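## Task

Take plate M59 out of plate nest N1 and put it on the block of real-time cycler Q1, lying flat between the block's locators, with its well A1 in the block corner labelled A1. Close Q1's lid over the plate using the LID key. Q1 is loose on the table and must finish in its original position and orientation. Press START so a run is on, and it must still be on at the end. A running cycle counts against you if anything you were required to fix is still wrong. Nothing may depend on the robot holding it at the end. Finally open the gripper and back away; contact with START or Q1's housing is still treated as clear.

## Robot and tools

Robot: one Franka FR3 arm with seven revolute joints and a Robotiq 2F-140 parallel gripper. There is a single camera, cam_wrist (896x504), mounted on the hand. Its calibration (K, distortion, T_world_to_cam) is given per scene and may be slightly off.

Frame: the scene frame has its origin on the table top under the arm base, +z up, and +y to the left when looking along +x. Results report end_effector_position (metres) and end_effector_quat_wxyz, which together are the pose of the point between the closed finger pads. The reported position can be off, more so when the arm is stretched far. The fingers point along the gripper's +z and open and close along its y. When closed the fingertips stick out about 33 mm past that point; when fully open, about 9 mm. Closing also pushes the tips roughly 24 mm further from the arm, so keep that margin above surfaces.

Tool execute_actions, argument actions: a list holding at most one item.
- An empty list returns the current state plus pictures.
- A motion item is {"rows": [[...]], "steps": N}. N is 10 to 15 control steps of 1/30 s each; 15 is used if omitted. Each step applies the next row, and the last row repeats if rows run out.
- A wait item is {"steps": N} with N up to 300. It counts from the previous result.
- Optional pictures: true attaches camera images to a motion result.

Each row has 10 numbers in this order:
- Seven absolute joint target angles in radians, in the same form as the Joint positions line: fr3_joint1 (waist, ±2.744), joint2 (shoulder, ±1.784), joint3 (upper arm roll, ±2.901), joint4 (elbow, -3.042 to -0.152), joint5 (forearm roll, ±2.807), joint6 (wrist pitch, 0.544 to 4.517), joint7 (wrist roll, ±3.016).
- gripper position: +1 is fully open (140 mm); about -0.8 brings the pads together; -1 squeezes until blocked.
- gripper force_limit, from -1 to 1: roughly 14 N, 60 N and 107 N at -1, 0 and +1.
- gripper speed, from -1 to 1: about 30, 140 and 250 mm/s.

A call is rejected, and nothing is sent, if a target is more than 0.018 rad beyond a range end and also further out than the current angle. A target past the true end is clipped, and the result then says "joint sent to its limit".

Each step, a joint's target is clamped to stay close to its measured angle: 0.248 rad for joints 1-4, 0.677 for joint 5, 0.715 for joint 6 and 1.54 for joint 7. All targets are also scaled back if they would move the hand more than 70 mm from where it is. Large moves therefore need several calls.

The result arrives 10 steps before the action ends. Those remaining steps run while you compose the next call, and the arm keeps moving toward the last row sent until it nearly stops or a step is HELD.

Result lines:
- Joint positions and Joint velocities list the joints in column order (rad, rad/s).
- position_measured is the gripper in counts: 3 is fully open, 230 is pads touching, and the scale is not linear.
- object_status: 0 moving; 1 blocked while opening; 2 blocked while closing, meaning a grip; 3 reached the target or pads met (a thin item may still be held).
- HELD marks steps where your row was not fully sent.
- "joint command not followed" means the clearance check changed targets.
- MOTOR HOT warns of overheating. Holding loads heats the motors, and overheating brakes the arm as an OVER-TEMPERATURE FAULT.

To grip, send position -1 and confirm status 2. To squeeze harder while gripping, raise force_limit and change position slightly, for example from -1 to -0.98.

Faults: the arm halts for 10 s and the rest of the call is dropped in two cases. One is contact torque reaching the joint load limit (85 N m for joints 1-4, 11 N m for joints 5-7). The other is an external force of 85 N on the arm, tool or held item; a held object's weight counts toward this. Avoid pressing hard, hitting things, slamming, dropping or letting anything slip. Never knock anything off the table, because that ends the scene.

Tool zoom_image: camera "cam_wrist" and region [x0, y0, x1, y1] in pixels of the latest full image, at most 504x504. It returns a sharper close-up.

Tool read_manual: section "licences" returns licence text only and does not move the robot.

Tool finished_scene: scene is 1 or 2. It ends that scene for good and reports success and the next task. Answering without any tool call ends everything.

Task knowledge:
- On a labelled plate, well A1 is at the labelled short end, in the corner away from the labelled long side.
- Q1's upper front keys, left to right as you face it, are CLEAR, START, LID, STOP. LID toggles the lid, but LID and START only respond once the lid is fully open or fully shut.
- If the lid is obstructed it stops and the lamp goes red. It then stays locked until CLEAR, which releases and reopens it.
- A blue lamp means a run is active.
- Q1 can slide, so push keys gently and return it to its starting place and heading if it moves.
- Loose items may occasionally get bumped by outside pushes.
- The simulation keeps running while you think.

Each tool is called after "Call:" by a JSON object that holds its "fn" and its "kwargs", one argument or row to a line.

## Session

Call:
{"fn": "execute_actions", "kwargs": {
  "actions": [
    {"rows":[[0,-0.4,0,-1.7,0,1.3,1.57,1,0,0]]}
  ]
}}

Call:
{"fn": "execute_actions", "kwargs": {
  "actions": [
    {"steps":120}
  ],
  "pictures": true
}}

Scene clock: 0.17 s of 10800.00 s.
end_effector_position=(+0.3392, -0.3044, +0.2678) position_measured=3 object_status=3 end_effector_quat_wxyz=(-0.082, -0.096, +0.951, +0.281)
Joint positions: [-0.847  0.318 -0.032 -1.767  0.188  1.505  0.466]
Joint velocities: [ 0.914 -0.93   0.148  0.297 -0.546 -0.433  1.415]
Steps of this call (steps 1 to 5: the first 5 steps of this action). Readings (joint positions | what the end effector reports):
1: [-0.958 0.425 -0.037 -1.802 0.284 1.575 0.256] | position_measured=3 object_status=3
2: [-0.935 0.404 -0.039 -1.797 0.255 1.555 0.313] | position_measured=3 object_status=3
4: [-0.878 0.348 -0.036 -1.777 0.207 1.520 0.417] | position_measured=3 object_status=3
5: the state above

Scene clock: 4.17 s of 10800.00 s.
end_effector_position=(+0.3852, +0.0111, +0.6074) position_measured=3 object_status=3 end_effector_quat_wxyz=(+0.008, -0.013, +1.000, -0.002)
Joint positions: [-0.001 -0.401  0.001 -1.699  0.003  1.304  1.564]
Joint velocities: [-0.001  0.001 -0.001  0.001  0.    -0.    -0.001]
Kept back: nothing.
Steps of this call (steps 1 to 10: the last 10 steps of your previous action; steps 11 to 75: the robot went on to your last target; steps 76 to 120: nothing new was sent). Readings (joint positions | what the end effector reports):
1: [-0.815 0.286 -0.029 -1.758 0.170 1.491 0.513] | position_measured=3 object_status=3
2: [-0.782 0.254 -0.025 -1.750 0.154 1.478 0.558] | position_measured=3 object_status=3
4: [-0.716 0.190 -0.019 -1.736 0.126 1.455 0.643] | position_measured=3 object_status=3
8: [-0.580 0.059 -0.009 -1.719 0.085 1.417 0.795] | position_measured=3 object_status=3
120: the state above
The arm was judged still, so your last target was given up. Only a new action makes it travel on or press farther. Fingers that are still opening or closing keep moving.
camera_calibration (this result's frames):
cam_wrist: T_world_to_cam=[[0.129462, 0.9914, -0.0191044, -0.0486815], [0.942147, -0.116977, 0.314125, -0.534419], [0.309189, -0.0586664, -0.949189, 0.644181], [0, 0, 0, 1]] pos_world=[0.310631, 0.0235399, 0.778394]

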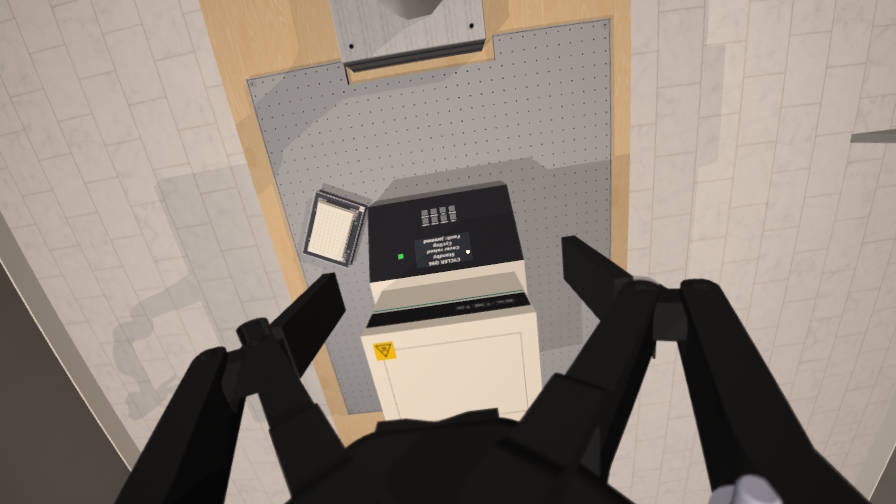

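Call:
{"fn": "execute_actions", "kwargs": {
  "actions": [
    {"rows":[[0.165,-0.05,0,-2.508,0,2.5,1.743,1,0,0]]}
  ]
}}

Call:
{"fn": "execute_actions", "kwargs": {
  "actions": [
    {"steps":110}
  ],
  "pictures": true
}}

Scene clock: 4.73 s of 10800.00 s.
end_effector_position=(+0.4329, +0.0323, +0.5607) position_measured=3 object_status=3 end_effector_quat_wxyz=(+0.015, -0.027, +1.000, -0.001)
Joint positions: [ 0.051 -0.335 -0.003 -1.774  0.003  1.459  1.583]
Joint velocities: [ 0.286  0.59   0.01  -0.565 -0.001  0.945  0.111]
Steps of this call (steps 1 to 12: nothing new was sent; steps 13 to 17: the first 5 steps of this action). Readings (joint positions | what the end effector reports):
13: [0.007 -0.399 -0.002 -1.706 0.003 1.329 1.567] | position_measured=3 object_status=3
14: [0.018 -0.388 -0.003 -1.720 0.003 1.362 1.571] | position_measured=3 object_status=3
16: [0.041 -0.354 -0.003 -1.755 0.003 1.426 1.579] | position_measured=3 object_status=3
17: the state above

Scene clock: 8.40 s of 10800.00 s.
end_effector_position=(+0.4647, +0.0864, +0.1784) position_measured=3 object_status=3 end_effector_quat_wxyz=(+0.023, -0.007, +1.000, +0.001)
Joint positions: [ 0.164 -0.049 -0.    -2.507  0.002  2.496  1.737]
Joint velocities: [-0.001 -0.     0.002  0.    -0.001 -0.001 -0.001]
Kept back: nothing.
Steps of this call (steps 1 to 10: the last 10 steps of your previous action; steps 11 to 60: the robot went on to your last target; steps 61 to 110: nothing new was sent). Readings (joint positions | what the end effector reports):
1: [0.060 -0.315 -0.003 -1.794 0.003 1.493 1.587] | position_measured=3 object_status=3
2: [0.069 -0.295 -0.003 -1.814 0.003 1.526 1.590] | position_measured=3 object_status=3
4: [0.085 -0.253 -0.003 -1.856 0.003 1.597 1.598] | position_measured=3 object_status=3
8: [0.113 -0.179 -0.002 -1.957 0.003 1.764 1.615] | position_measured=3 object_status=3
110: the state above
The arm was judged still, so your last target was given up. Only a new action makes it travel on or press farther. Fingers that are still opening or closing keep moving.
camera_calibration (this result's frames):
cam_wrist: T_world_to_cam=[[0.141645, 0.989878, -0.00887763, -0.149176], [0.930563, -0.130088, 0.342243, -0.464291], [0.337624, -0.0567381, -0.939569, 0.201738], [0, 0, 0, 1]] pos_world=[0.38507, 0.098714, 0.347123]

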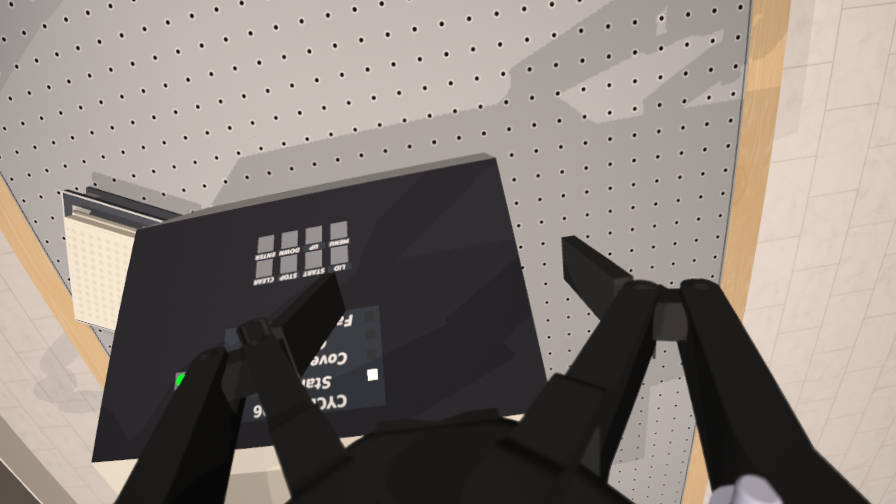

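Call:
{"fn": "execute_actions", "kwargs": {
  "actions": [
    {"rows":[[0.174,-0.09,0,-2.575,0,2.53,1.752,1,0,0]]}
  ]
}}

Call:
{"fn": "execute_actions", "kwargs": {
  "actions": [
    {"steps":40}
  ]
}}

Call:
{"fn": "execute_actions", "kwargs": {
  "actions": [
    {"rows":[[0.174,-0.083,0,-2.575,0,2.533,1.752,1,0,0],[0.174,-0.076,0,-2.575,0,2.536,1.752,1,0,0],[0.174,-0.069,0,-2.575,0,2.539,1.752,1,0,0],[0.174,-0.062,0,-2.575,0,2.542,1.752,1,0,0],[0.174,-0.055,0,-2.575,0,2.545,1.752,1,0,0],[0.174,-0.048,0,-2.575,0,2.548,1.752,1,0,0],[0.174,-0.041,0,-2.575,0,2.551,1.752,1,0,0],[0.174,-0.034,0,-2.575,0,2.554,1.752,1,0,0],[0.174,-0.027,0,-2.575,0,2.557,1.752,1,0,0],[0.174,-0.02,0,-2.575,0,2.56,1.752,1,0,0],[0.174,-0.01,0,-2.575,0,2.56,1.752,1,0,0]]}
  ]
}}

Call:
{"fn": "execute_actions", "kwargs": {
  "actions": [
    {"steps":35}
  ],
  "pictures": true
}}

Call:
{"fn": "execute_actions", "kwargs": {
  "actions": [
    {"rows":[[-0.08,-0.504,0,-2.315,0,1.95,1.49,1,0,0]]}
  ]
}}

Call:
{"fn": "execute_actions", "kwargs": {
  "actions": [
    {"steps":130}
  ],
  "pictures": true
}}

Scene clock: 9.23 s of 10800.00 s.
end_effector_position=(+0.4458, +0.0864, +0.1727) position_measured=3 object_status=3 end_effector_quat_wxyz=(+0.020, -0.009, +1.000, +0.001)
Joint positions: [ 0.172 -0.083 -0.001 -2.565  0.002  2.514  1.741]
Joint velocities: [ 0.022 -0.062 -0.001 -0.136 -0.     0.06   0.017]
Steps of this call (steps 1 to 20: nothing new was sent; steps 21 to 25: the first 5 steps of this action). Readings (joint positions | what the end effector reports):
21: [0.165 -0.057 -0.001 -2.519 0.002 2.503 1.738] | position_measured=3 object_status=3
22: [0.167 -0.069 -0.001 -2.538 0.002 2.507 1.738] | position_measured=3 object_status=3
24: [0.171 -0.081 -0.001 -2.560 0.002 2.512 1.740] | position_measured=3 object_status=3
25: the state above

Scene clock: 10.57 s of 10800.00 s.
end_effector_position=(+0.4460, +0.0869, +0.1729) position_measured=3 object_status=3 end_effector_quat_wxyz=(+0.025, -0.007, +1.000, +0.002)
Joint positions: [ 0.173 -0.088 -0.001 -2.573  0.002  2.526  1.746]
Joint velocities: [ 0.001 -0.001 -0.001 -0.001 -0.    -0.    -0.001]
Kept back: nothing.
Steps of this call (steps 1 to 10: the last 10 steps of your previous action; steps 11 to 30: the robot went on to your last target; steps 31 to 40: nothing new was sent). Readings (joint positions | what the end effector reports):
1: [0.172 -0.085 -0.001 -2.569 0.002 2.516 1.741] | position_measured=3 object_status=3
2: [0.172 -0.086 -0.001 -2.571 0.002 2.518 1.742] | position_measured=3 object_status=3
4: [0.173 -0.087 -0.001 -2.572 0.002 2.520 1.742] | position_measured=3 object_status=3
8: [0.173 -0.088 -0.001 -2.573 0.002 2.523 1.744] | position_measured=3 object_status=3
40: the state above
The arm was judged still, so your last target was given up. Only a new action makes it travel on or press farther. Fingers that are still opening or closing keep moving.

Scene clock: 10.73 s of 10800.00 s.
end_effector_position=(+0.4440, +0.0865, +0.1659) position_measured=3 object_status=3 end_effector_quat_wxyz=(+0.020, -0.007, +1.000, +0.001)
Joint positions: [ 0.173 -0.072 -0.001 -2.573  0.002  2.533  1.746]
Joint velocities: [-0.001  0.188  0.001  0.001  0.002  0.05   0.   ]
Steps of this call (steps 1 to 5: the first 5 steps of this action). Readings (joint positions | what the end effector reports):
1: [0.173 -0.088 -0.001 -2.573 0.002 2.527 1.746] | position_measured=3 object_status=3
2: [0.173 -0.086 -0.001 -2.573 0.002 2.528 1.746] | position_measured=3 object_status=3
4: [0.173 -0.078 -0.001 -2.573 0.002 2.531 1.746] | position_measured=3 object_status=3
5: the state above

Scene clock: 11.90 s of 10800.00 s.
end_effector_position=(+0.4402, +0.0856, +0.1504) position_measured=3 object_status=3 end_effector_quat_wxyz=(+0.008, +0.003, +1.000, -0.002)
Joint positions: [ 0.173 -0.03  -0.001 -2.568  0.002  2.545  1.767]
Joint velocities: [ 0.     0.    -0.     0.001  0.001  0.001  0.001]
Kept back: nothing.
Steps of this call (steps 1 to 10: the last 10 steps of your previous action; steps 11 to 30: the robot went on to your last target; steps 31 to 35: nothing new was sent). Readings (joint positions | what the end effector reports):
1: [0.173 -0.065 -0.001 -2.573 0.002 2.535 1.746] | position_measured=3 object_status=3
2: [0.173 -0.058 -0.001 -2.573 0.002 2.537 1.746] | position_measured=3 object_status=3
4: [0.173 -0.044 -0.001 -2.573 0.002 2.542 1.746] | position_measured=3 object_status=3
8: [0.173 -0.032 -0.001 -2.571 0.002 2.545 1.753] | position_measured=3 object_status=3
35: the state above
The arm was judged still, so your last target was given up. Only a new action makes it travel on or press farther. Fingers that are still opening or closing keep moving.
camera_calibration (this result's frames):
cam_wrist: T_world_to_cam=[[0.161655, 0.986667, -0.0188716, -0.152152], [0.937663, -0.147609, 0.314643, -0.429456], [0.307662, -0.0685589, -0.949022, 0.199254], [0, 0, 0, 1]] pos_world=[0.365978, 0.100393, 0.321351]

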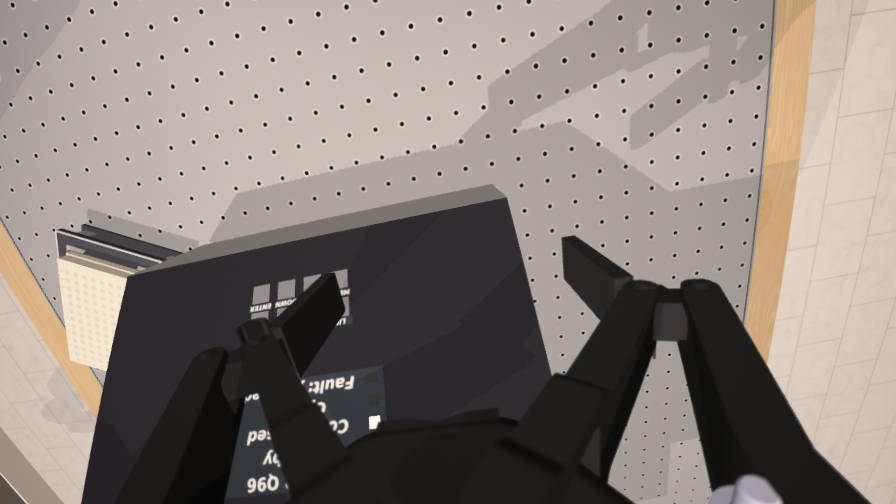

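Scene clock: 12.07 s of 10800.00 s.
end_effector_position=(+0.4743, +0.0432, +0.2292) position_measured=3 object_status=3 end_effector_quat_wxyz=(+0.030, +0.031, +0.999, +0.000)
Joint positions: [ 0.064 -0.144  0.007 -2.465  0.001  2.372  1.721]
Joint velocities: [-0.619 -0.925 -0.065  0.655  0.    -0.906 -0.28 ]
Steps of this call (steps 1 to 5: the first 5 steps of this action). Readings (joint positions | what the end effector reports):
1: [0.157 -0.039 0.008 -2.558 0.001 2.509 1.759] | position_measured=3 object_status=3
2: [0.134 -0.061 0.010 -2.536 0.001 2.471 1.750] | position_measured=3 object_status=3
4: [0.086 -0.114 0.008 -2.488 0.001 2.405 1.731] | position_measured=3 object_status=3
5: the state above

Scene clock: 16.40 s of 10800.00 s.
end_effector_position=(+0.4411, -0.0252, +0.4236) position_measured=3 object_status=3 end_effector_quat_wxyz=(+0.077, -0.006, +0.997, -0.007)
Joint positions: [-0.079 -0.505 -0.001 -2.314  0.001  1.954  1.496]
Joint velocities: [-0.     0.     0.    -0.001 -0.001  0.    -0.001]
Kept back: nothing.
Steps of this call (steps 1 to 10: the last 10 steps of your previous action; steps 11 to 45: the robot went on to your last target; steps 46 to 130: nothing new was sent). Readings (joint positions | what the end effector reports):
1: [0.044 -0.176 0.005 -2.444 0.001 2.341 1.712] | position_measured=3 object_status=3
2: [0.025 -0.210 0.004 -2.425 0.001 2.310 1.702] | position_measured=3 object_status=3
4: [-0.007 -0.284 0.001 -2.393 0.001 2.252 1.682] | position_measured=3 object_status=3
8: [-0.058 -0.437 -0.001 -2.336 0.001 2.121 1.630] | position_measured=3 object_status=3
130: the state above
The arm was judged still, so your last target was given up. Only a new action makes it travel on or press farther. Fingers that are still opening or closing keep moving.
camera_calibration (this result's frames):
cam_wrist: T_world_to_cam=[[0.144144, 0.989518, -0.00874076, -0.0342802], [0.887922, -0.125435, 0.442562, -0.56435], [0.436827, -0.0715537, -0.896695, 0.371447], [0, 0, 0, 1]] pos_world=[0.343782, -0.0102899, 0.582535]

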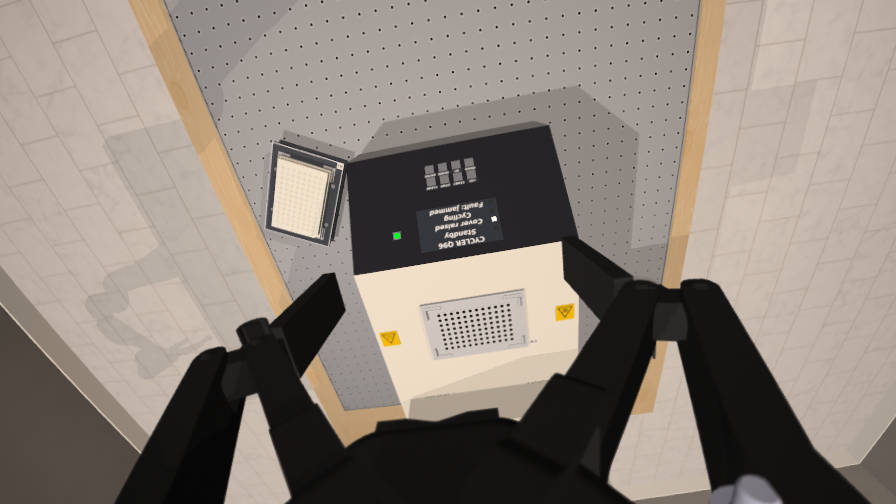

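Call:
{"fn": "execute_actions", "kwargs": {
  "actions": [
    {"rows":[[-0.592,-0.2,0,-2.236,0,2.1,1.243,0.45,-0.5,0]]}
  ]
}}

Call:
{"fn": "execute_actions", "kwargs": {
  "actions": [
    {"rows":[[-0.592,0.102,0,-2.236,0,2.338,1.243,0.45,-0.5,0]]}
  ]
}}

Call:
{"fn": "execute_actions", "kwargs": {
  "actions": [
    {"steps":70}
  ],
  "pictures": true
}}

Call:
{"fn": "zoom_image", "kwargs": {
  "camera": "cam_wrist",
  "region": [340,130,580,370]
}}

Scene clock: 17.20 s of 10800.00 s.
end_effector_position=(+0.4617, -0.0970, +0.3892) position_measured=31 object_status=0 end_effector_quat_wxyz=(+0.053, +0.042, +0.998, -0.012)
Joint positions: [-0.239 -0.36   0.012 -2.265  0.002  2.004  1.445]
Joint velocities: [-1.041  0.881 -0.053  0.119  0.     0.248 -0.285]
Steps of this call (steps 1 to 19: nothing new was sent; steps 20 to 24: the first 5 steps of this action). Readings (joint positions | what the end effector reports):
20: [-0.102 -0.489 0.009 -2.302 0.002 1.962 1.486] | position_measured=3 object_status=0
21: [-0.135 -0.457 0.012 -2.286 0.002 1.975 1.475] | position_measured=9 object_status=0
23: [-0.203 -0.391 0.012 -2.270 0.002 1.995 1.455] | position_measured=24 object_status=0
24: the state above

Scene clock: 17.70 s of 10800.00 s.
end_effector_position=(+0.4334, -0.2830, +0.2550) position_measured=72 object_status=3 end_effector_quat_wxyz=(-0.000, +0.159, +0.987, +0.001)
Joint positions: [-0.59  -0.013 -0.007 -2.225  0.002  2.2    1.31 ]
Joint velocities: [-0.011  1.336  0.05  -0.059 -0.     0.752 -0.183]
Steps of this call (steps 1 to 10: the last 10 steps of your previous action; steps 11 to 15: the first 5 steps of this action). Readings (joint positions | what the end effector reports):
11: [-0.584 -0.184 -0.010 -2.234 0.002 2.098 1.331] | position_measured=72 object_status=0
12: [-0.587 -0.144 -0.010 -2.225 0.002 2.127 1.326] | position_measured=72 object_status=3
14: [-0.590 -0.058 -0.009 -2.224 0.002 2.174 1.317] | position_measured=72 object_status=3
15: the state above

Scene clock: 20.03 s of 10800.00 s.
end_effector_position=(+0.4474, -0.2890, +0.2003) position_measured=72 object_status=3 end_effector_quat_wxyz=(+0.002, +0.126, +0.992, -0.000)
Joint positions: [-0.591  0.103 -0.001 -2.237  0.002  2.334  1.249]
Joint velocities: [ 0.001 -0.    -0.001  0.    -0.001 -0.001  0.001]
Kept back: nothing.
Steps of this call (steps 1 to 10: the last 10 steps of your previous action; steps 11 to 30: the robot went on to your last target; steps 31 to 70: nothing new was sent). Readings (joint positions | what the end effector reports):
1: [-0.590 0.028 -0.005 -2.229 0.002 2.224 1.304] | position_measured=72 object_status=3
2: [-0.590 0.061 -0.004 -2.235 0.002 2.243 1.298] | position_measured=72 object_status=3
4: [-0.590 0.097 -0.002 -2.243 0.002 2.269 1.289] | position_measured=72 object_status=3
8: [-0.591 0.106 -0.001 -2.242 0.002 2.303 1.275] | position_measured=72 object_status=3
70: the state above
The arm was judged still, so your last target was given up. Only a new action makes it travel on or press farther. Fingers that are still opening or closing keep moving.
camera_calibration (this result's frames):
cam_wrist: T_world_to_cam=[[0.397593, 0.917394, -0.0175726, 0.091361], [0.876247, -0.373939, 0.303908, -0.54298], [0.272232, -0.13623, -0.952539, 0.215736], [0, 0, 0, 1]] pos_world=[0.38073, -0.257466, 0.372118]

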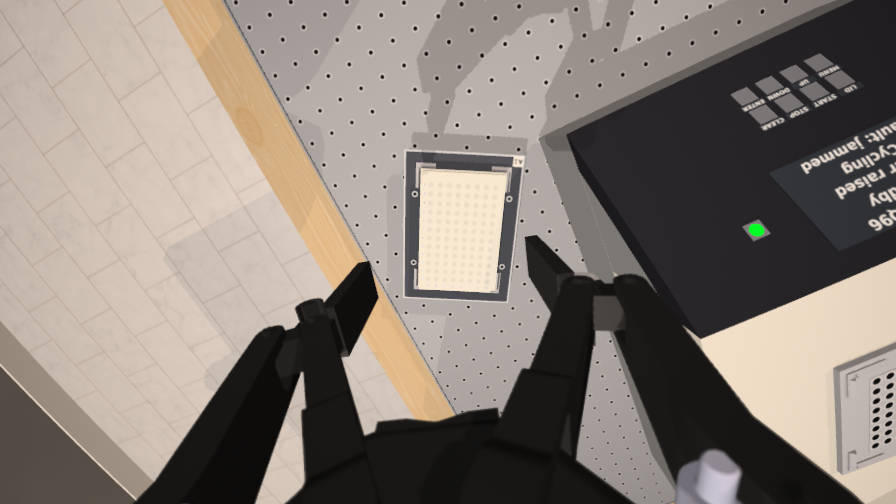

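Region (340, 130, 580, 370) of cam_wrist's 896x504 image, scaled by 2.100, with more detail than that image has.

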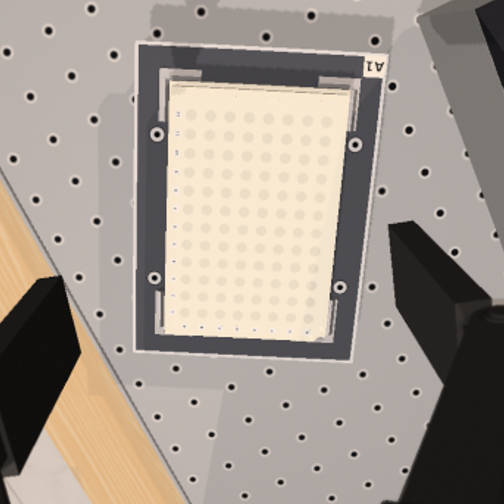

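Call:
{"fn": "execute_actions", "kwargs": {
  "actions": [
    {"rows":[[-0.581,0.102,0,-2.236,0,2.36,1.46,0.45,-0.5,0]]}
  ]
}}

Call:
{"fn": "execute_actions", "kwargs": {
  "actions": [
    {"rows":[[-0.581,0.2585,0,-2.266,0,2.525,1.46,0.45,-0.5,0]]}
  ]
}}

Call:
{"fn": "execute_actions", "kwargs": {
  "actions": [
    {"steps":60}
  ],
  "pictures": true
}}

Scene clock: 20.67 s of 10800.00 s.
end_effector_position=(+0.4533, -0.2877, +0.2015) position_measured=72 object_status=3 end_effector_quat_wxyz=(+0.009, +0.164, +0.986, -0.003)
Joint positions: [-0.583  0.103 -0.001 -2.237  0.002  2.348  1.333]
Joint velocities: [0.026 0.    0.006 0.    0.    0.051 0.399]
Steps of this call (steps 1 to 14: nothing new was sent; steps 15 to 19: the first 5 steps of this action). Readings (joint positions | what the end effector reports):
15: [-0.590 0.103 -0.002 -2.237 0.002 2.337 1.266] | position_measured=72 object_status=3
16: [-0.588 0.103 -0.002 -2.237 0.002 2.341 1.286] | position_measured=72 object_status=3
18: [-0.584 0.103 -0.001 -2.237 0.002 2.346 1.319] | position_measured=72 object_status=3
19: the state above

Scene clock: 21.17 s of 10800.00 s.
end_effector_position=(+0.4446, -0.2814, +0.1309) position_measured=72 object_status=3 end_effector_quat_wxyz=(-0.013, +0.211, +0.977, +0.005)
Joint positions: [-0.582  0.235 -0.001 -2.26   0.002  2.456  1.43 ]
Joint velocities: [ 0.     0.569  0.001 -0.251 -0.     0.329  0.08 ]
Steps of this call (steps 1 to 10: the last 10 steps of your previous action; steps 11 to 15: the first 5 steps of this action). Readings (joint positions | what the end effector reports):
11: [-0.582 0.118 -0.001 -2.234 0.002 2.379 1.417] | position_measured=72 object_status=3
12: [-0.582 0.150 -0.001 -2.234 0.002 2.406 1.421] | position_measured=72 object_status=3
14: [-0.582 0.213 -0.001 -2.251 0.002 2.444 1.427] | position_measured=72 object_status=3
15: the state above

Scene clock: 23.17 s of 10800.00 s.
end_effector_position=(+0.4524, -0.2864, +0.1205) position_measured=72 object_status=3 end_effector_quat_wxyz=(+0.002, +0.223, +0.975, -0.000)
Joint positions: [-0.582  0.26  -0.001 -2.267  0.002  2.521  1.454]
Joint velocities: [ 0.001  0.002  0.001 -0.001 -0.     0.    -0.   ]
Kept back: nothing.
Steps of this call (steps 1 to 10: the last 10 steps of your previous action; steps 11 to 30: the robot went on to your last target; steps 31 to 60: nothing new was sent). Readings (joint positions | what the end effector reports):
1: [-0.582 0.250 -0.001 -2.267 0.002 2.466 1.432] | position_measured=72 object_status=3
2: [-0.582 0.259 -0.001 -2.270 0.002 2.474 1.435] | position_measured=72 object_status=3
4: [-0.582 0.263 -0.001 -2.272 0.002 2.488 1.438] | position_measured=72 object_status=3
8: [-0.582 0.261 -0.001 -2.268 0.002 2.506 1.444] | position_measured=72 object_status=3
60: the state above
The arm was judged still, so your last target was given up. Only a new action makes it travel on or press farther. Fingers that are still opening or closing keep moving.
camera_calibration (this result's frames):
cam_wrist: T_world_to_cam=[[0.568218, 0.822703, -0.0169761, -0.0187848], [0.786795, -0.537143, 0.304023, -0.528486], [0.241002, -0.186108, -0.952513, 0.138538], [0, 0, 0, 1]] pos_world=[0.393096, -0.242636, 0.292313]

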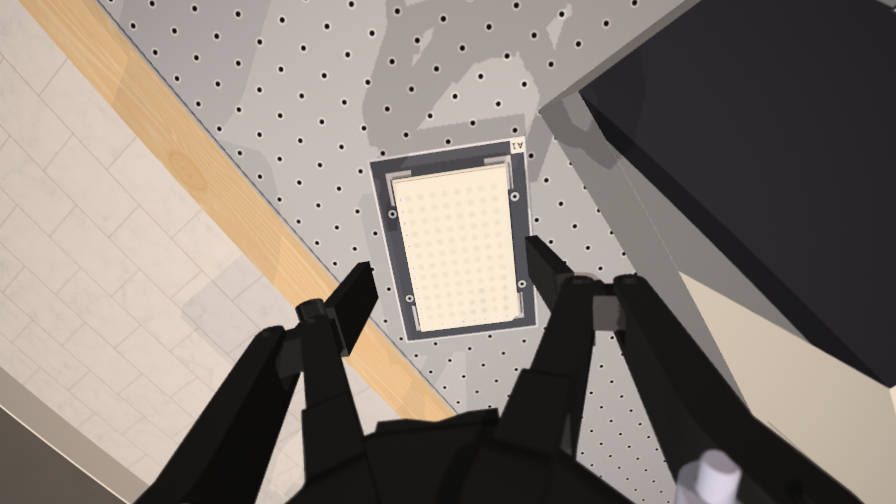

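Call:
{"fn": "execute_actions", "kwargs": {
  "actions": [
    {"rows":[[-0.57,0.265,0,-2.266,0,2.55,1.471,0.45,-0.5,-0.8],[-0.57,0.275,0,-2.266,0,2.57,1.471,0.45,-0.5,-0.8],[-0.57,0.285,0,-2.266,0,2.585,1.471,0.45,-0.5,-0.8],[-0.57,0.295,0,-2.266,0,2.6,1.471,0.45,-0.5,-0.8],[-0.57,0.305,0,-2.265,0,2.61,1.471,0.45,-0.5,-0.8],[-0.57,0.315,0,-2.265,0,2.62,1.471,0.45,-0.5,-0.8],[-0.57,0.325,0,-2.265,0,2.628,1.471,0.45,-0.5,-0.8],[-0.57,0.335,0,-2.265,0,2.628,1.471,0.45,-0.5,-0.8],[-0.57,0.345,0,-2.265,0,2.628,1.471,0.45,-0.5,-0.8],[-0.57,0.355,0,-2.265,0,2.628,1.471,0.45,-0.5,-0.8],[-0.57,0.363,0,-2.265,0,2.628,1.471,0.45,-0.5,-0.8]]}
  ]
}}

Call:
{"fn": "execute_actions", "kwargs": {
  "actions": [
    {"steps":35}
  ]
}}

Call:
{"fn": "execute_actions", "kwargs": {
  "actions": [
    {"rows":[[-0.57,0.363,0,-2.265,0,2.628,1.471,-1,-0.5,-0.8]]}
  ]
}}

Call:
{"fn": "execute_actions", "kwargs": {
  "actions": [
    {"steps":30}
  ],
  "pictures": true
}}

Call:
{"fn": "execute_actions", "kwargs": {
  "actions": [
    {"rows":[[-0.57,0.34,0,-2.265,0,2.59,1.471,-1,-0.5,-0.8],[-0.57,0.315,0,-2.265,0,2.565,1.471,-1,-0.5,-0.8],[-0.57,0.29,0,-2.265,0,2.54,1.471,-1,-0.5,-0.8],[-0.57,0.26,0,-2.265,0,2.525,1.471,-1,-0.5,-0.8],[-0.57,0.26,0,-2.265,0,2.525,1.471,-1,-0.5,-0.8],[-0.57,-0.3,0,-2.15,0,1.85,1.471,-1,-0.5,-0.8]]}
  ]
}}

Call:
{"fn": "execute_actions", "kwargs": {
  "actions": [
    {"steps":45}
  ]
}}

Call:
{"fn": "execute_actions", "kwargs": {
  "actions": [
    {"rows":[[-0.043,0.34,0,-1.63,0,1.97,-0.08,-1,-0.5,-0.8]]}
  ]
}}

Call:
{"fn": "execute_actions", "kwargs": {
  "actions": [
    {"steps":100}
  ],
  "pictures": true
}}

Scene clock: 24.30 s of 10800.00 s.
end_effector_position=(+0.4613, -0.2859, +0.1132) position_measured=72 object_status=3 end_effector_quat_wxyz=(+0.012, +0.220, +0.975, -0.004)
Joint positions: [-0.573  0.281 -0.001 -2.265  0.002  2.56   1.458]
Joint velocities: [0.033 0.256 0.006 0.011 0.001 0.289 0.02 ]
Steps of this call (steps 1 to 29: nothing new was sent; steps 30 to 34: the first 5 steps of this action). Readings (joint positions | what the end effector reports):
30: [-0.581 0.260 -0.001 -2.267 0.002 2.525 1.455] | position_measured=72 object_status=3
31: [-0.578 0.262 -0.001 -2.267 0.002 2.532 1.456] | position_measured=72 object_status=3
33: [-0.574 0.273 -0.001 -2.265 0.002 2.550 1.458] | position_measured=72 object_status=3
34: the state above

Scene clock: 25.47 s of 10800.00 s.
end_effector_position=(+0.4561, -0.2816, +0.0745) position_measured=72 object_status=3 end_effector_quat_wxyz=(+0.003, +0.222, +0.975, -0.001)
Joint positions: [-0.571  0.363 -0.    -2.266  0.002  2.624  1.465]
Joint velocities: [-0.     0.001 -0.001  0.     0.    -0.     0.001]
Kept back: nothing.
Steps of this call (steps 1 to 10: the last 10 steps of your previous action; steps 11 to 30: the robot went on to your last target; steps 31 to 35: nothing new was sent). Readings (joint positions | what the end effector reports):
1: [-0.572 0.290 -0.000 -2.265 0.002 2.570 1.459] | position_measured=72 object_status=3
2: [-0.571 0.300 -0.000 -2.265 0.002 2.580 1.460] | position_measured=72 object_status=3
4: [-0.571 0.320 -0.000 -2.265 0.002 2.595 1.461] | position_measured=72 object_status=3
8: [-0.571 0.356 -0.000 -2.266 0.002 2.610 1.462] | position_measured=72 object_status=3
35: the state above
The arm was judged still, so your last target was given up. Only a new action makes it travel on or press farther. Fingers that are still opening or closing keep moving.

Scene clock: 25.63 s of 10800.00 s.
end_effector_position=(+0.4561, -0.2817, +0.0745) position_measured=83 object_status=0 end_effector_quat_wxyz=(+0.003, +0.222, +0.975, -0.001)
Joint positions: [-0.571  0.363 -0.    -2.266  0.002  2.624  1.465]
Joint velocities: [-0.    -0.     0.001 -0.001 -0.001  0.001  0.   ]
Steps of this call (steps 1 to 5: the first 5 steps of this action). Readings (joint positions | what the end effector reports):
1: [-0.571 0.363 -0.000 -2.266 0.002 2.624 1.465] | position_measured=72 object_status=0
2: [-0.571 0.363 -0.000 -2.266 0.002 2.624 1.465] | position_measured=74 object_status=0
4: [-0.571 0.363 -0.000 -2.266 0.002 2.624 1.465] | position_measured=80 object_status=0
5: the state above

Scene clock: 26.63 s of 10800.00 s.
end_effector_position=(+0.4579, -0.2808, +0.0760) position_measured=107 object_status=2 end_effector_quat_wxyz=(+0.004, +0.221, +0.975, -0.001)
Joint positions: [-0.569  0.36   0.001 -2.266  0.002  2.624  1.465]
Joint velocities: [ 0.    -0.001  0.    -0.    -0.001 -0.    -0.   ]
Kept back: nothing.
Steps of this call (steps 1 to 10: the last 10 steps of your previous action; steps 11 to 15: the robot went on to your last target; steps 16 to 30: nothing new was sent). Readings (joint positions | what the end effector reports):
1: [-0.571 0.363 -0.000 -2.266 0.002 2.624 1.465] | position_measured=86 object_status=0
2: [-0.571 0.363 -0.000 -2.266 0.002 2.624 1.465] | position_measured=88 object_status=0
4: [-0.571 0.363 -0.000 -2.266 0.002 2.624 1.465] | position_measured=94 object_status=0
8: [-0.569 0.360 0.001 -2.266 0.002 2.624 1.465] | position_measured=105 object_status=0
30: the state above
The arm was judged still, so your last target was given up. Only a new action makes it travel on or press farther. Fingers that are still opening or closing keep moving.
camera_calibration (this result's frames):
cam_wrist: T_world_to_cam=[[0.566374, 0.823982, -0.016548, -0.0260783], [0.787023, -0.534794, 0.307555, -0.515987], [0.24457, -0.187215, -0.951386, 0.093846], [0, 0, 0, 1]] pos_world=[0.397912, -0.236889, 0.247546]

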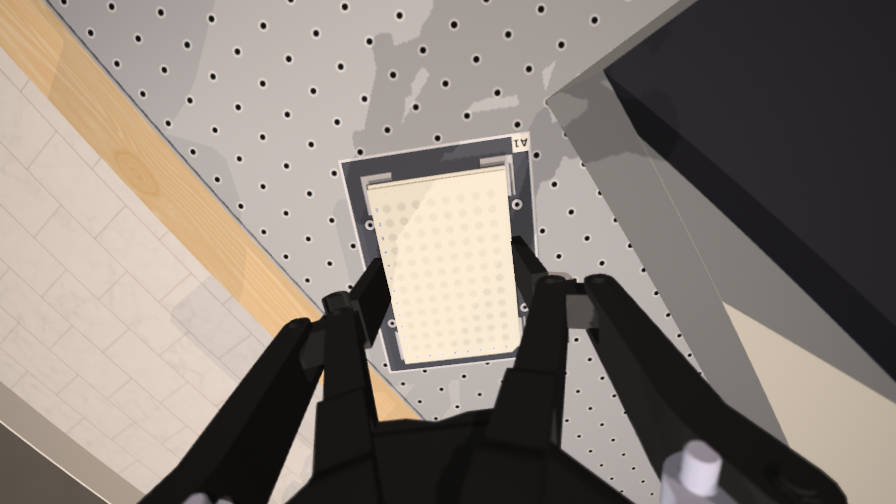

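Scene clock: 26.80 s of 10800.00 s.
end_effector_position=(+0.4597, -0.2819, +0.1031) position_measured=108 object_status=2 end_effector_quat_wxyz=(+0.008, +0.221, +0.975, -0.002)
Joint positions: [-0.569  0.299  0.001 -2.269  0.002  2.575  1.465]
Joint velocities: [-0.001 -0.552 -0.001  0.052 -0.    -0.273  0.   ]
Steps of this call (steps 1 to 5: the first 5 steps of this action). Readings (joint positions | what the end effector reports):
1: [-0.569 0.358 0.001 -2.266 0.002 2.619 1.465] | position_measured=107 object_status=2
2: [-0.569 0.351 0.001 -2.267 0.002 2.611 1.465] | position_measured=108 object_status=2
4: [-0.569 0.319 0.001 -2.270 0.002 2.585 1.465] | position_measured=108 object_status=2
5: the state above

Scene clock: 28.30 s of 10800.00 s.
end_effector_position=(+0.3953, -0.2421, +0.4031) position_measured=108 object_status=2 end_effector_quat_wxyz=(+0.008, +0.221, +0.975, -0.002)
Joint positions: [-0.569 -0.301  0.001 -2.149  0.002  1.854  1.465]
Joint velocities: [ 0.     0.    -0.001 -0.     0.    -0.001 -0.001]
Kept back: nothing.
Steps of this call (steps 1 to 10: the last 10 steps of your previous action; steps 11 to 45: the robot went on to your last target). Readings (joint positions | what the end effector reports):
1: [-0.569 0.276 0.001 -2.260 0.002 2.525 1.465] | position_measured=108 object_status=2
2: [-0.569 0.246 0.001 -2.248 0.002 2.469 1.465] | position_measured=108 object_status=2
4: [-0.569 0.177 0.001 -2.223 0.002 2.371 1.465] | position_measured=108 object_status=2
8: [-0.569 0.027 0.001 -2.186 0.002 2.212 1.465] | position_measured=108 object_status=2
45: the state above
The arm was judged still, so your last target was given up. Only a new action makes it travel on or press farther. Fingers that are still opening or closing keep moving.

Scene clock: 28.47 s of 10800.00 s.
end_effector_position=(+0.4751, -0.2175, +0.4118) position_measured=108 object_status=2 end_effector_quat_wxyz=(+0.028, +0.021, +0.999, -0.011)
Joint positions: [-0.436 -0.163 -0.013 -1.998  0.     1.885  1.181]
Joint velocities: [ 0.849  0.899  0.05   0.9    0.     0.208 -1.539]
Steps of this call (steps 1 to 5: the first 5 steps of this action). Readings (joint positions | what the end effector reports):
1: [-0.551 -0.284 -0.009 -2.127 0.000 1.856 1.411] | position_measured=108 object_status=2
2: [-0.524 -0.253 -0.012 -2.092 0.000 1.865 1.349] | position_measured=108 object_status=2
4: [-0.466 -0.193 -0.013 -2.029 0.000 1.879 1.235] | position_measured=108 object_status=2
5: the state above

Scene clock: 31.80 s of 10800.00 s.
end_effector_position=(+0.6531, -0.0140, +0.2991) position_measured=108 object_status=2 end_effector_quat_wxyz=(+0.001, +0.725, -0.689, +0.003)
Joint positions: [-0.042  0.341  0.001 -1.631  0.     1.966 -0.074]
Joint velocities: [ 0.     0.     0.    -0.    -0.001 -0.     0.001]
Kept back: nothing.
Steps of this call (steps 1 to 10: the last 10 steps of your previous action; steps 11 to 75: the robot went on to your last target; steps 76 to 100: nothing new was sent). Readings (joint positions | what the end effector reports):
1: [-0.407 -0.132 -0.012 -1.967 0.000 1.890 1.131] | position_measured=108 object_status=2
2: [-0.377 -0.102 -0.012 -1.937 0.000 1.895 1.082] | position_measured=108 object_status=2
4: [-0.319 -0.042 -0.011 -1.877 0.000 1.905 0.992] | position_measured=108 object_status=2
8: [-0.206 0.078 -0.008 -1.767 0.000 1.921 0.824] | position_measured=108 object_status=2
100: the state above
The arm was judged still, so your last target was given up. Only a new action makes it travel on or press farther. Fingers that are still opening or closing keep moving.
camera_calibration (this result's frames):
cam_wrist: T_world_to_cam=[[-0.994242, 0.104906, -0.0218746, 0.657941], [0.0938435, 0.950898, 0.294936, -0.118222], [0.0517409, 0.291185, -0.955267, 0.442068], [0, 0, 0, 1]] pos_world=[0.642374, -0.0853287, 0.471553]

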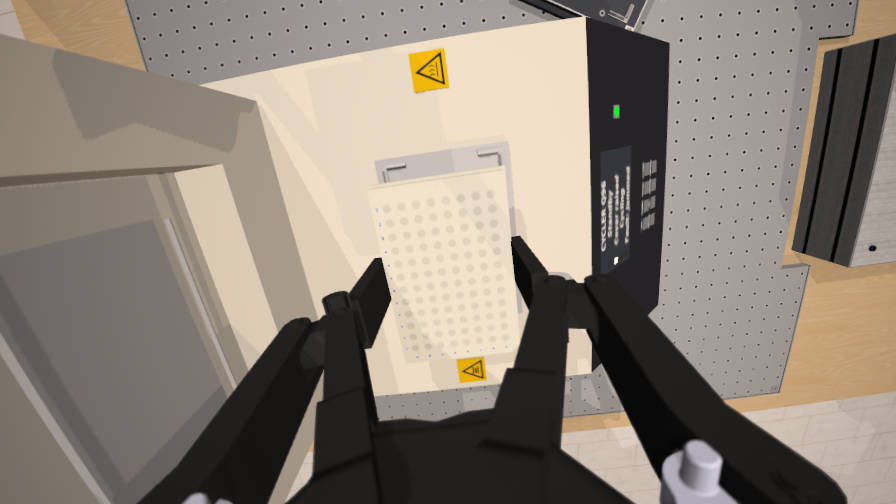

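Call:
{"fn": "execute_actions", "kwargs": {
  "actions": [
    {"rows":[[-0.043,0.3485,0,-1.704,0,2.057,-0.08,-1,-0.5,-0.8]]}
  ]
}}

Call:
{"fn": "execute_actions", "kwargs": {
  "actions": [
    {"steps":50}
  ],
  "pictures": true
}}

Call:
{"fn": "zoom_image", "kwargs": {
  "camera": "cam_wrist",
  "region": [320,120,560,400]
}}

Scene clock: 32.37 s of 10800.00 s.
end_effector_position=(+0.6447, -0.0140, +0.2708) position_measured=108 object_status=2 end_effector_quat_wxyz=(+0.005, +0.725, -0.689, -0.002)
Joint positions: [-0.042  0.347  0.001 -1.693  0.     2.02  -0.074]
Joint velocities: [-0.001  0.107 -0.    -0.197  0.     0.176  0.001]
Steps of this call (steps 1 to 12: nothing new was sent; steps 13 to 17: the first 5 steps of this action). Readings (joint positions | what the end effector reports):
13: [-0.042 0.337 0.001 -1.644 0.000 1.981 -0.074] | position_measured=108 object_status=2
14: [-0.042 0.336 0.001 -1.661 0.000 1.995 -0.074] | position_measured=108 object_status=2
16: [-0.042 0.343 0.001 -1.685 0.000 2.013 -0.074] | position_measured=108 object_status=2
17: the state above

Scene clock: 34.03 s of 10800.00 s.
end_effector_position=(+0.6501, -0.0141, +0.2663) position_measured=108 object_status=2 end_effector_quat_wxyz=(-0.001, +0.725, -0.689, +0.005)
Joint positions: [-0.042  0.35   0.001 -1.704  0.     2.053 -0.074]
Joint velocities: [-0.001  0.001  0.    -0.001 -0.     0.001  0.   ]
Kept back: nothing.
Steps of this call (steps 1 to 10: the last 10 steps of your previous action; steps 11 to 30: the robot went on to your last target; steps 31 to 50: nothing new was sent). Readings (joint positions | what the end effector reports):
1: [-0.042 0.350 0.001 -1.698 0.000 2.025 -0.074] | position_measured=108 object_status=2
2: [-0.042 0.351 0.001 -1.701 0.000 2.030 -0.074] | position_measured=108 object_status=2
4: [-0.042 0.352 0.001 -1.704 0.000 2.037 -0.074] | position_measured=108 object_status=2
8: [-0.042 0.351 0.001 -1.704 0.000 2.046 -0.074] | position_measured=108 object_status=2
50: the state above
The arm was judged still, so your last target was given up. Only a new action makes it travel on or press farther. Fingers that are still opening or closing keep moving.
camera_calibration (this result's frames):
cam_wrist: T_world_to_cam=[[-0.994131, 0.104853, -0.0266301, 0.655488], [0.0923879, 0.950939, 0.295261, -0.107294], [0.0562825, 0.291068, -0.955045, 0.407928], [0, 0, 0, 1]] pos_world=[0.638595, -0.0854338, 0.438725]

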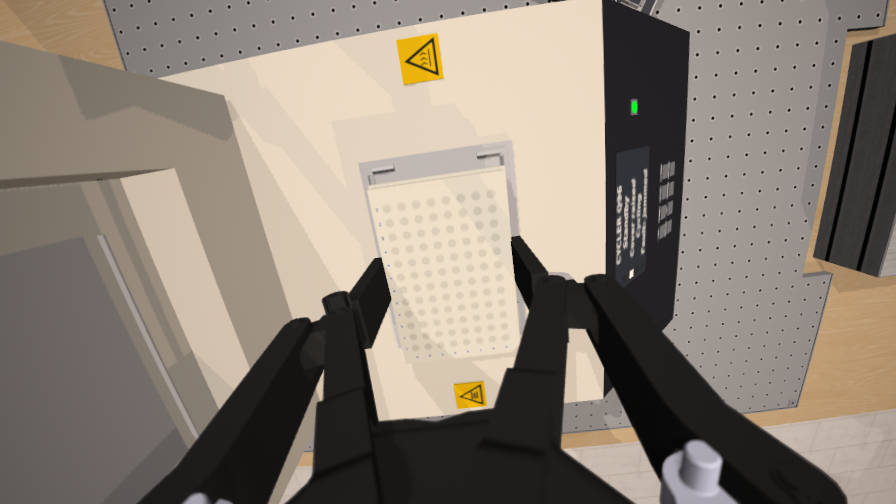

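Region (320, 120, 560, 400) of cam_wrist's 896x504 image, scaled by 1.800, with more detail than that image has; it fills the left 432 columns of this view, and the rest is white.

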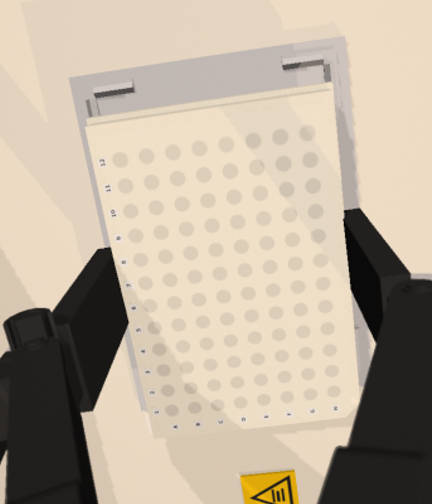

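Call:
{"fn": "execute_actions", "kwargs": {
  "actions": [
    {"rows":[[-0.053,0.354,0,-1.708,0,2.066,-0.09,-1,-0.5,-0.8]]}
  ]
}}

Call:
{"fn": "execute_actions", "kwargs": {
  "actions": [
    {"steps":35}
  ]
}}

Call:
{"fn": "execute_actions", "kwargs": {
  "actions": [
    {"rows":[[-0.053,0.355,0,-1.712,0,2.075,-0.09,-1,-0.5,-0.8],[-0.053,0.355,0,-1.716,0,2.08,-0.09,-1,-0.5,-0.8],[-0.053,0.356,0,-1.72,0,2.085,-0.09,-1,-0.5,-0.8],[-0.053,0.357,0,-1.724,0,2.09,-0.09,-1,-0.5,-0.8],[-0.053,0.358,0,-1.728,0,2.092,-0.09,-1,-0.5,-0.8],[-0.053,0.359,0,-1.732,0,2.094,-0.09,-1,-0.5,-0.8]]}
  ]
}}

Call:
{"fn": "execute_actions", "kwargs": {
  "actions": [
    {"steps":40}
  ],
  "pictures": true
}}

Call:
{"fn": "zoom_image", "kwargs": {
  "camera": "cam_wrist",
  "region": [320,120,560,400]
}}

Scene clock: 34.87 s of 10800.00 s.
end_effector_position=(+0.6505, -0.0194, +0.2644) position_measured=108 object_status=2 end_effector_quat_wxyz=(-0.001, +0.723, -0.691, +0.005)
Joint positions: [-0.05   0.352  0.001 -1.706  0.     2.059 -0.078]
Joint velocities: [-0.035  0.012 -0.008 -0.01  -0.001  0.02  -0.02 ]
Steps of this call (steps 1 to 20: nothing new was sent; steps 21 to 25: the first 5 steps of this action). Readings (joint positions | what the end effector reports):
21: [-0.043 0.350 0.001 -1.704 0.000 2.054 -0.075] | position_measured=108 object_status=2
22: [-0.045 0.351 0.001 -1.705 0.000 2.056 -0.076] | position_measured=108 object_status=2
24: [-0.049 0.352 0.001 -1.706 0.000 2.058 -0.077] | position_measured=108 object_status=2
25: the state above

Scene clock: 36.03 s of 10800.00 s.
end_effector_position=(+0.6512, -0.0209, +0.2640) position_measured=108 object_status=2 end_effector_quat_wxyz=(-0.002, +0.724, -0.689, +0.006)
Joint positions: [-0.052  0.353  0.    -1.707  0.     2.062 -0.084]
Joint velocities: [ 0.    -0.001  0.     0.    -0.001 -0.001 -0.   ]
Kept back: nothing.
Steps of this call (steps 1 to 10: the last 10 steps of your previous action; steps 11 to 15: the robot went on to your last target; steps 16 to 35: nothing new was sent). Readings (joint positions | what the end effector reports):
1: [-0.051 0.353 0.001 -1.706 0.000 2.059 -0.079] | position_measured=108 object_status=2
2: [-0.052 0.353 0.000 -1.707 0.000 2.060 -0.079] | position_measured=108 object_status=2
4: [-0.052 0.353 0.000 -1.707 0.000 2.060 -0.080] | position_measured=108 object_status=2
8: [-0.052 0.353 0.000 -1.707 0.000 2.061 -0.081] | position_measured=108 object_status=2
35: the state above
The arm was judged still, so your last target was given up. Only a new action makes it travel on or press farther. Fingers that are still opening or closing keep moving.

Scene clock: 36.20 s of 10800.00 s.
end_effector_position=(+0.6504, -0.0209, +0.2594) position_measured=108 object_status=2 end_effector_quat_wxyz=(-0.002, +0.725, -0.689, +0.006)
Joint positions: [-0.052  0.354  0.    -1.718  0.     2.075 -0.084]
Joint velocities: [-0.001  0.019 -0.001 -0.1   -0.002  0.083 -0.   ]
Steps of this call (steps 1 to 5: the first 5 steps of this action). Readings (joint positions | what the end effector reports):
1: [-0.052 0.353 0.000 -1.707 0.000 2.063 -0.084] | position_measured=108 object_status=2
2: [-0.052 0.353 0.000 -1.709 0.000 2.066 -0.084] | position_measured=108 object_status=2
4: [-0.052 0.353 0.000 -1.714 0.000 2.072 -0.084] | position_measured=108 object_status=2
5: the state above

Scene clock: 37.53 s of 10800.00 s.
end_effector_position=(+0.6501, -0.0209, +0.2536) position_measured=108 object_status=2 end_effector_quat_wxyz=(-0.003, +0.725, -0.689, +0.007)
Joint positions: [-0.052  0.357  0.    -1.729  0.     2.091 -0.084]
Joint velocities: [-0.    -0.001 -0.001  0.001  0.001 -0.    -0.   ]
Kept back: nothing.
Steps of this call (steps 1 to 10: the last 10 steps of your previous action; steps 11 to 30: the robot went on to your last target; steps 31 to 40: nothing new was sent). Readings (joint positions | what the end effector reports):
1: [-0.052 0.354 0.000 -1.721 0.000 2.077 -0.084] | position_measured=108 object_status=2
2: [-0.052 0.356 0.000 -1.725 0.000 2.080 -0.084] | position_measured=108 object_status=2
4: [-0.052 0.357 0.000 -1.726 0.000 2.085 -0.084] | position_measured=108 object_status=2
8: [-0.052 0.357 0.000 -1.728 0.000 2.089 -0.084] | position_measured=108 object_status=2
40: the state above
The arm was judged still, so your last target was given up. Only a new action makes it travel on or press farther. Fingers that are still opening or closing keep moving.
camera_calibration (this result's frames):
cam_wrist: T_world_to_cam=[[-0.993922, 0.105221, -0.0323775, 0.657172], [0.0910523, 0.951003, 0.295469, -0.096252], [0.0618806, 0.290725, -0.954803, 0.39409], [0, 0, 0, 1]] pos_world=[0.637555, -0.0921841, 0.425996]

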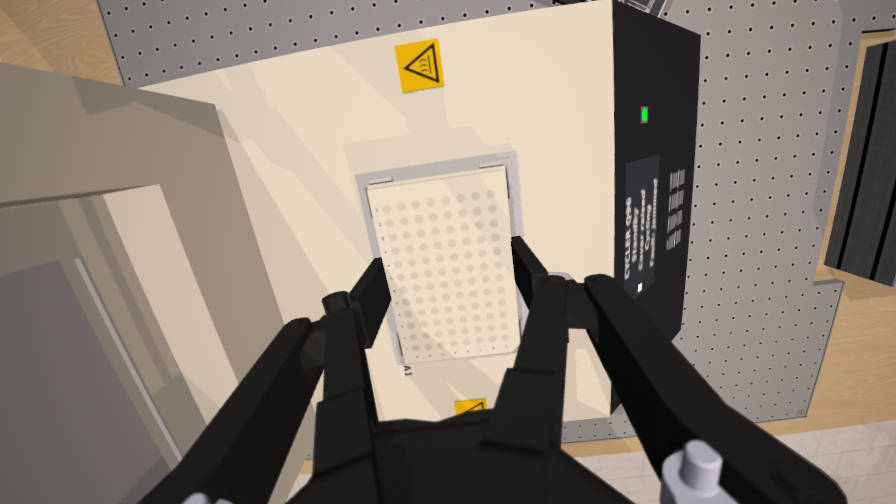

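Region (320, 120, 560, 400) of cam_wrist's 896x504 image, scaled by 1.800, with more detail than that image has; it fills the left 432 columns of this view, and the rest is white.

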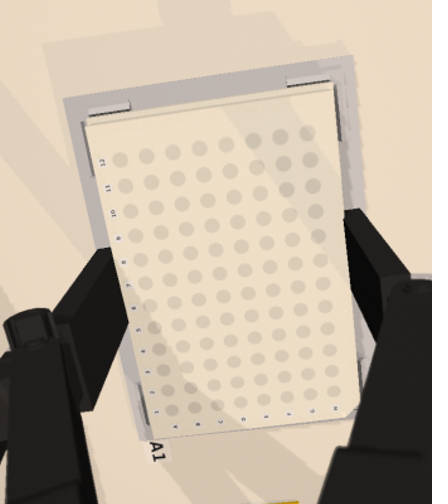

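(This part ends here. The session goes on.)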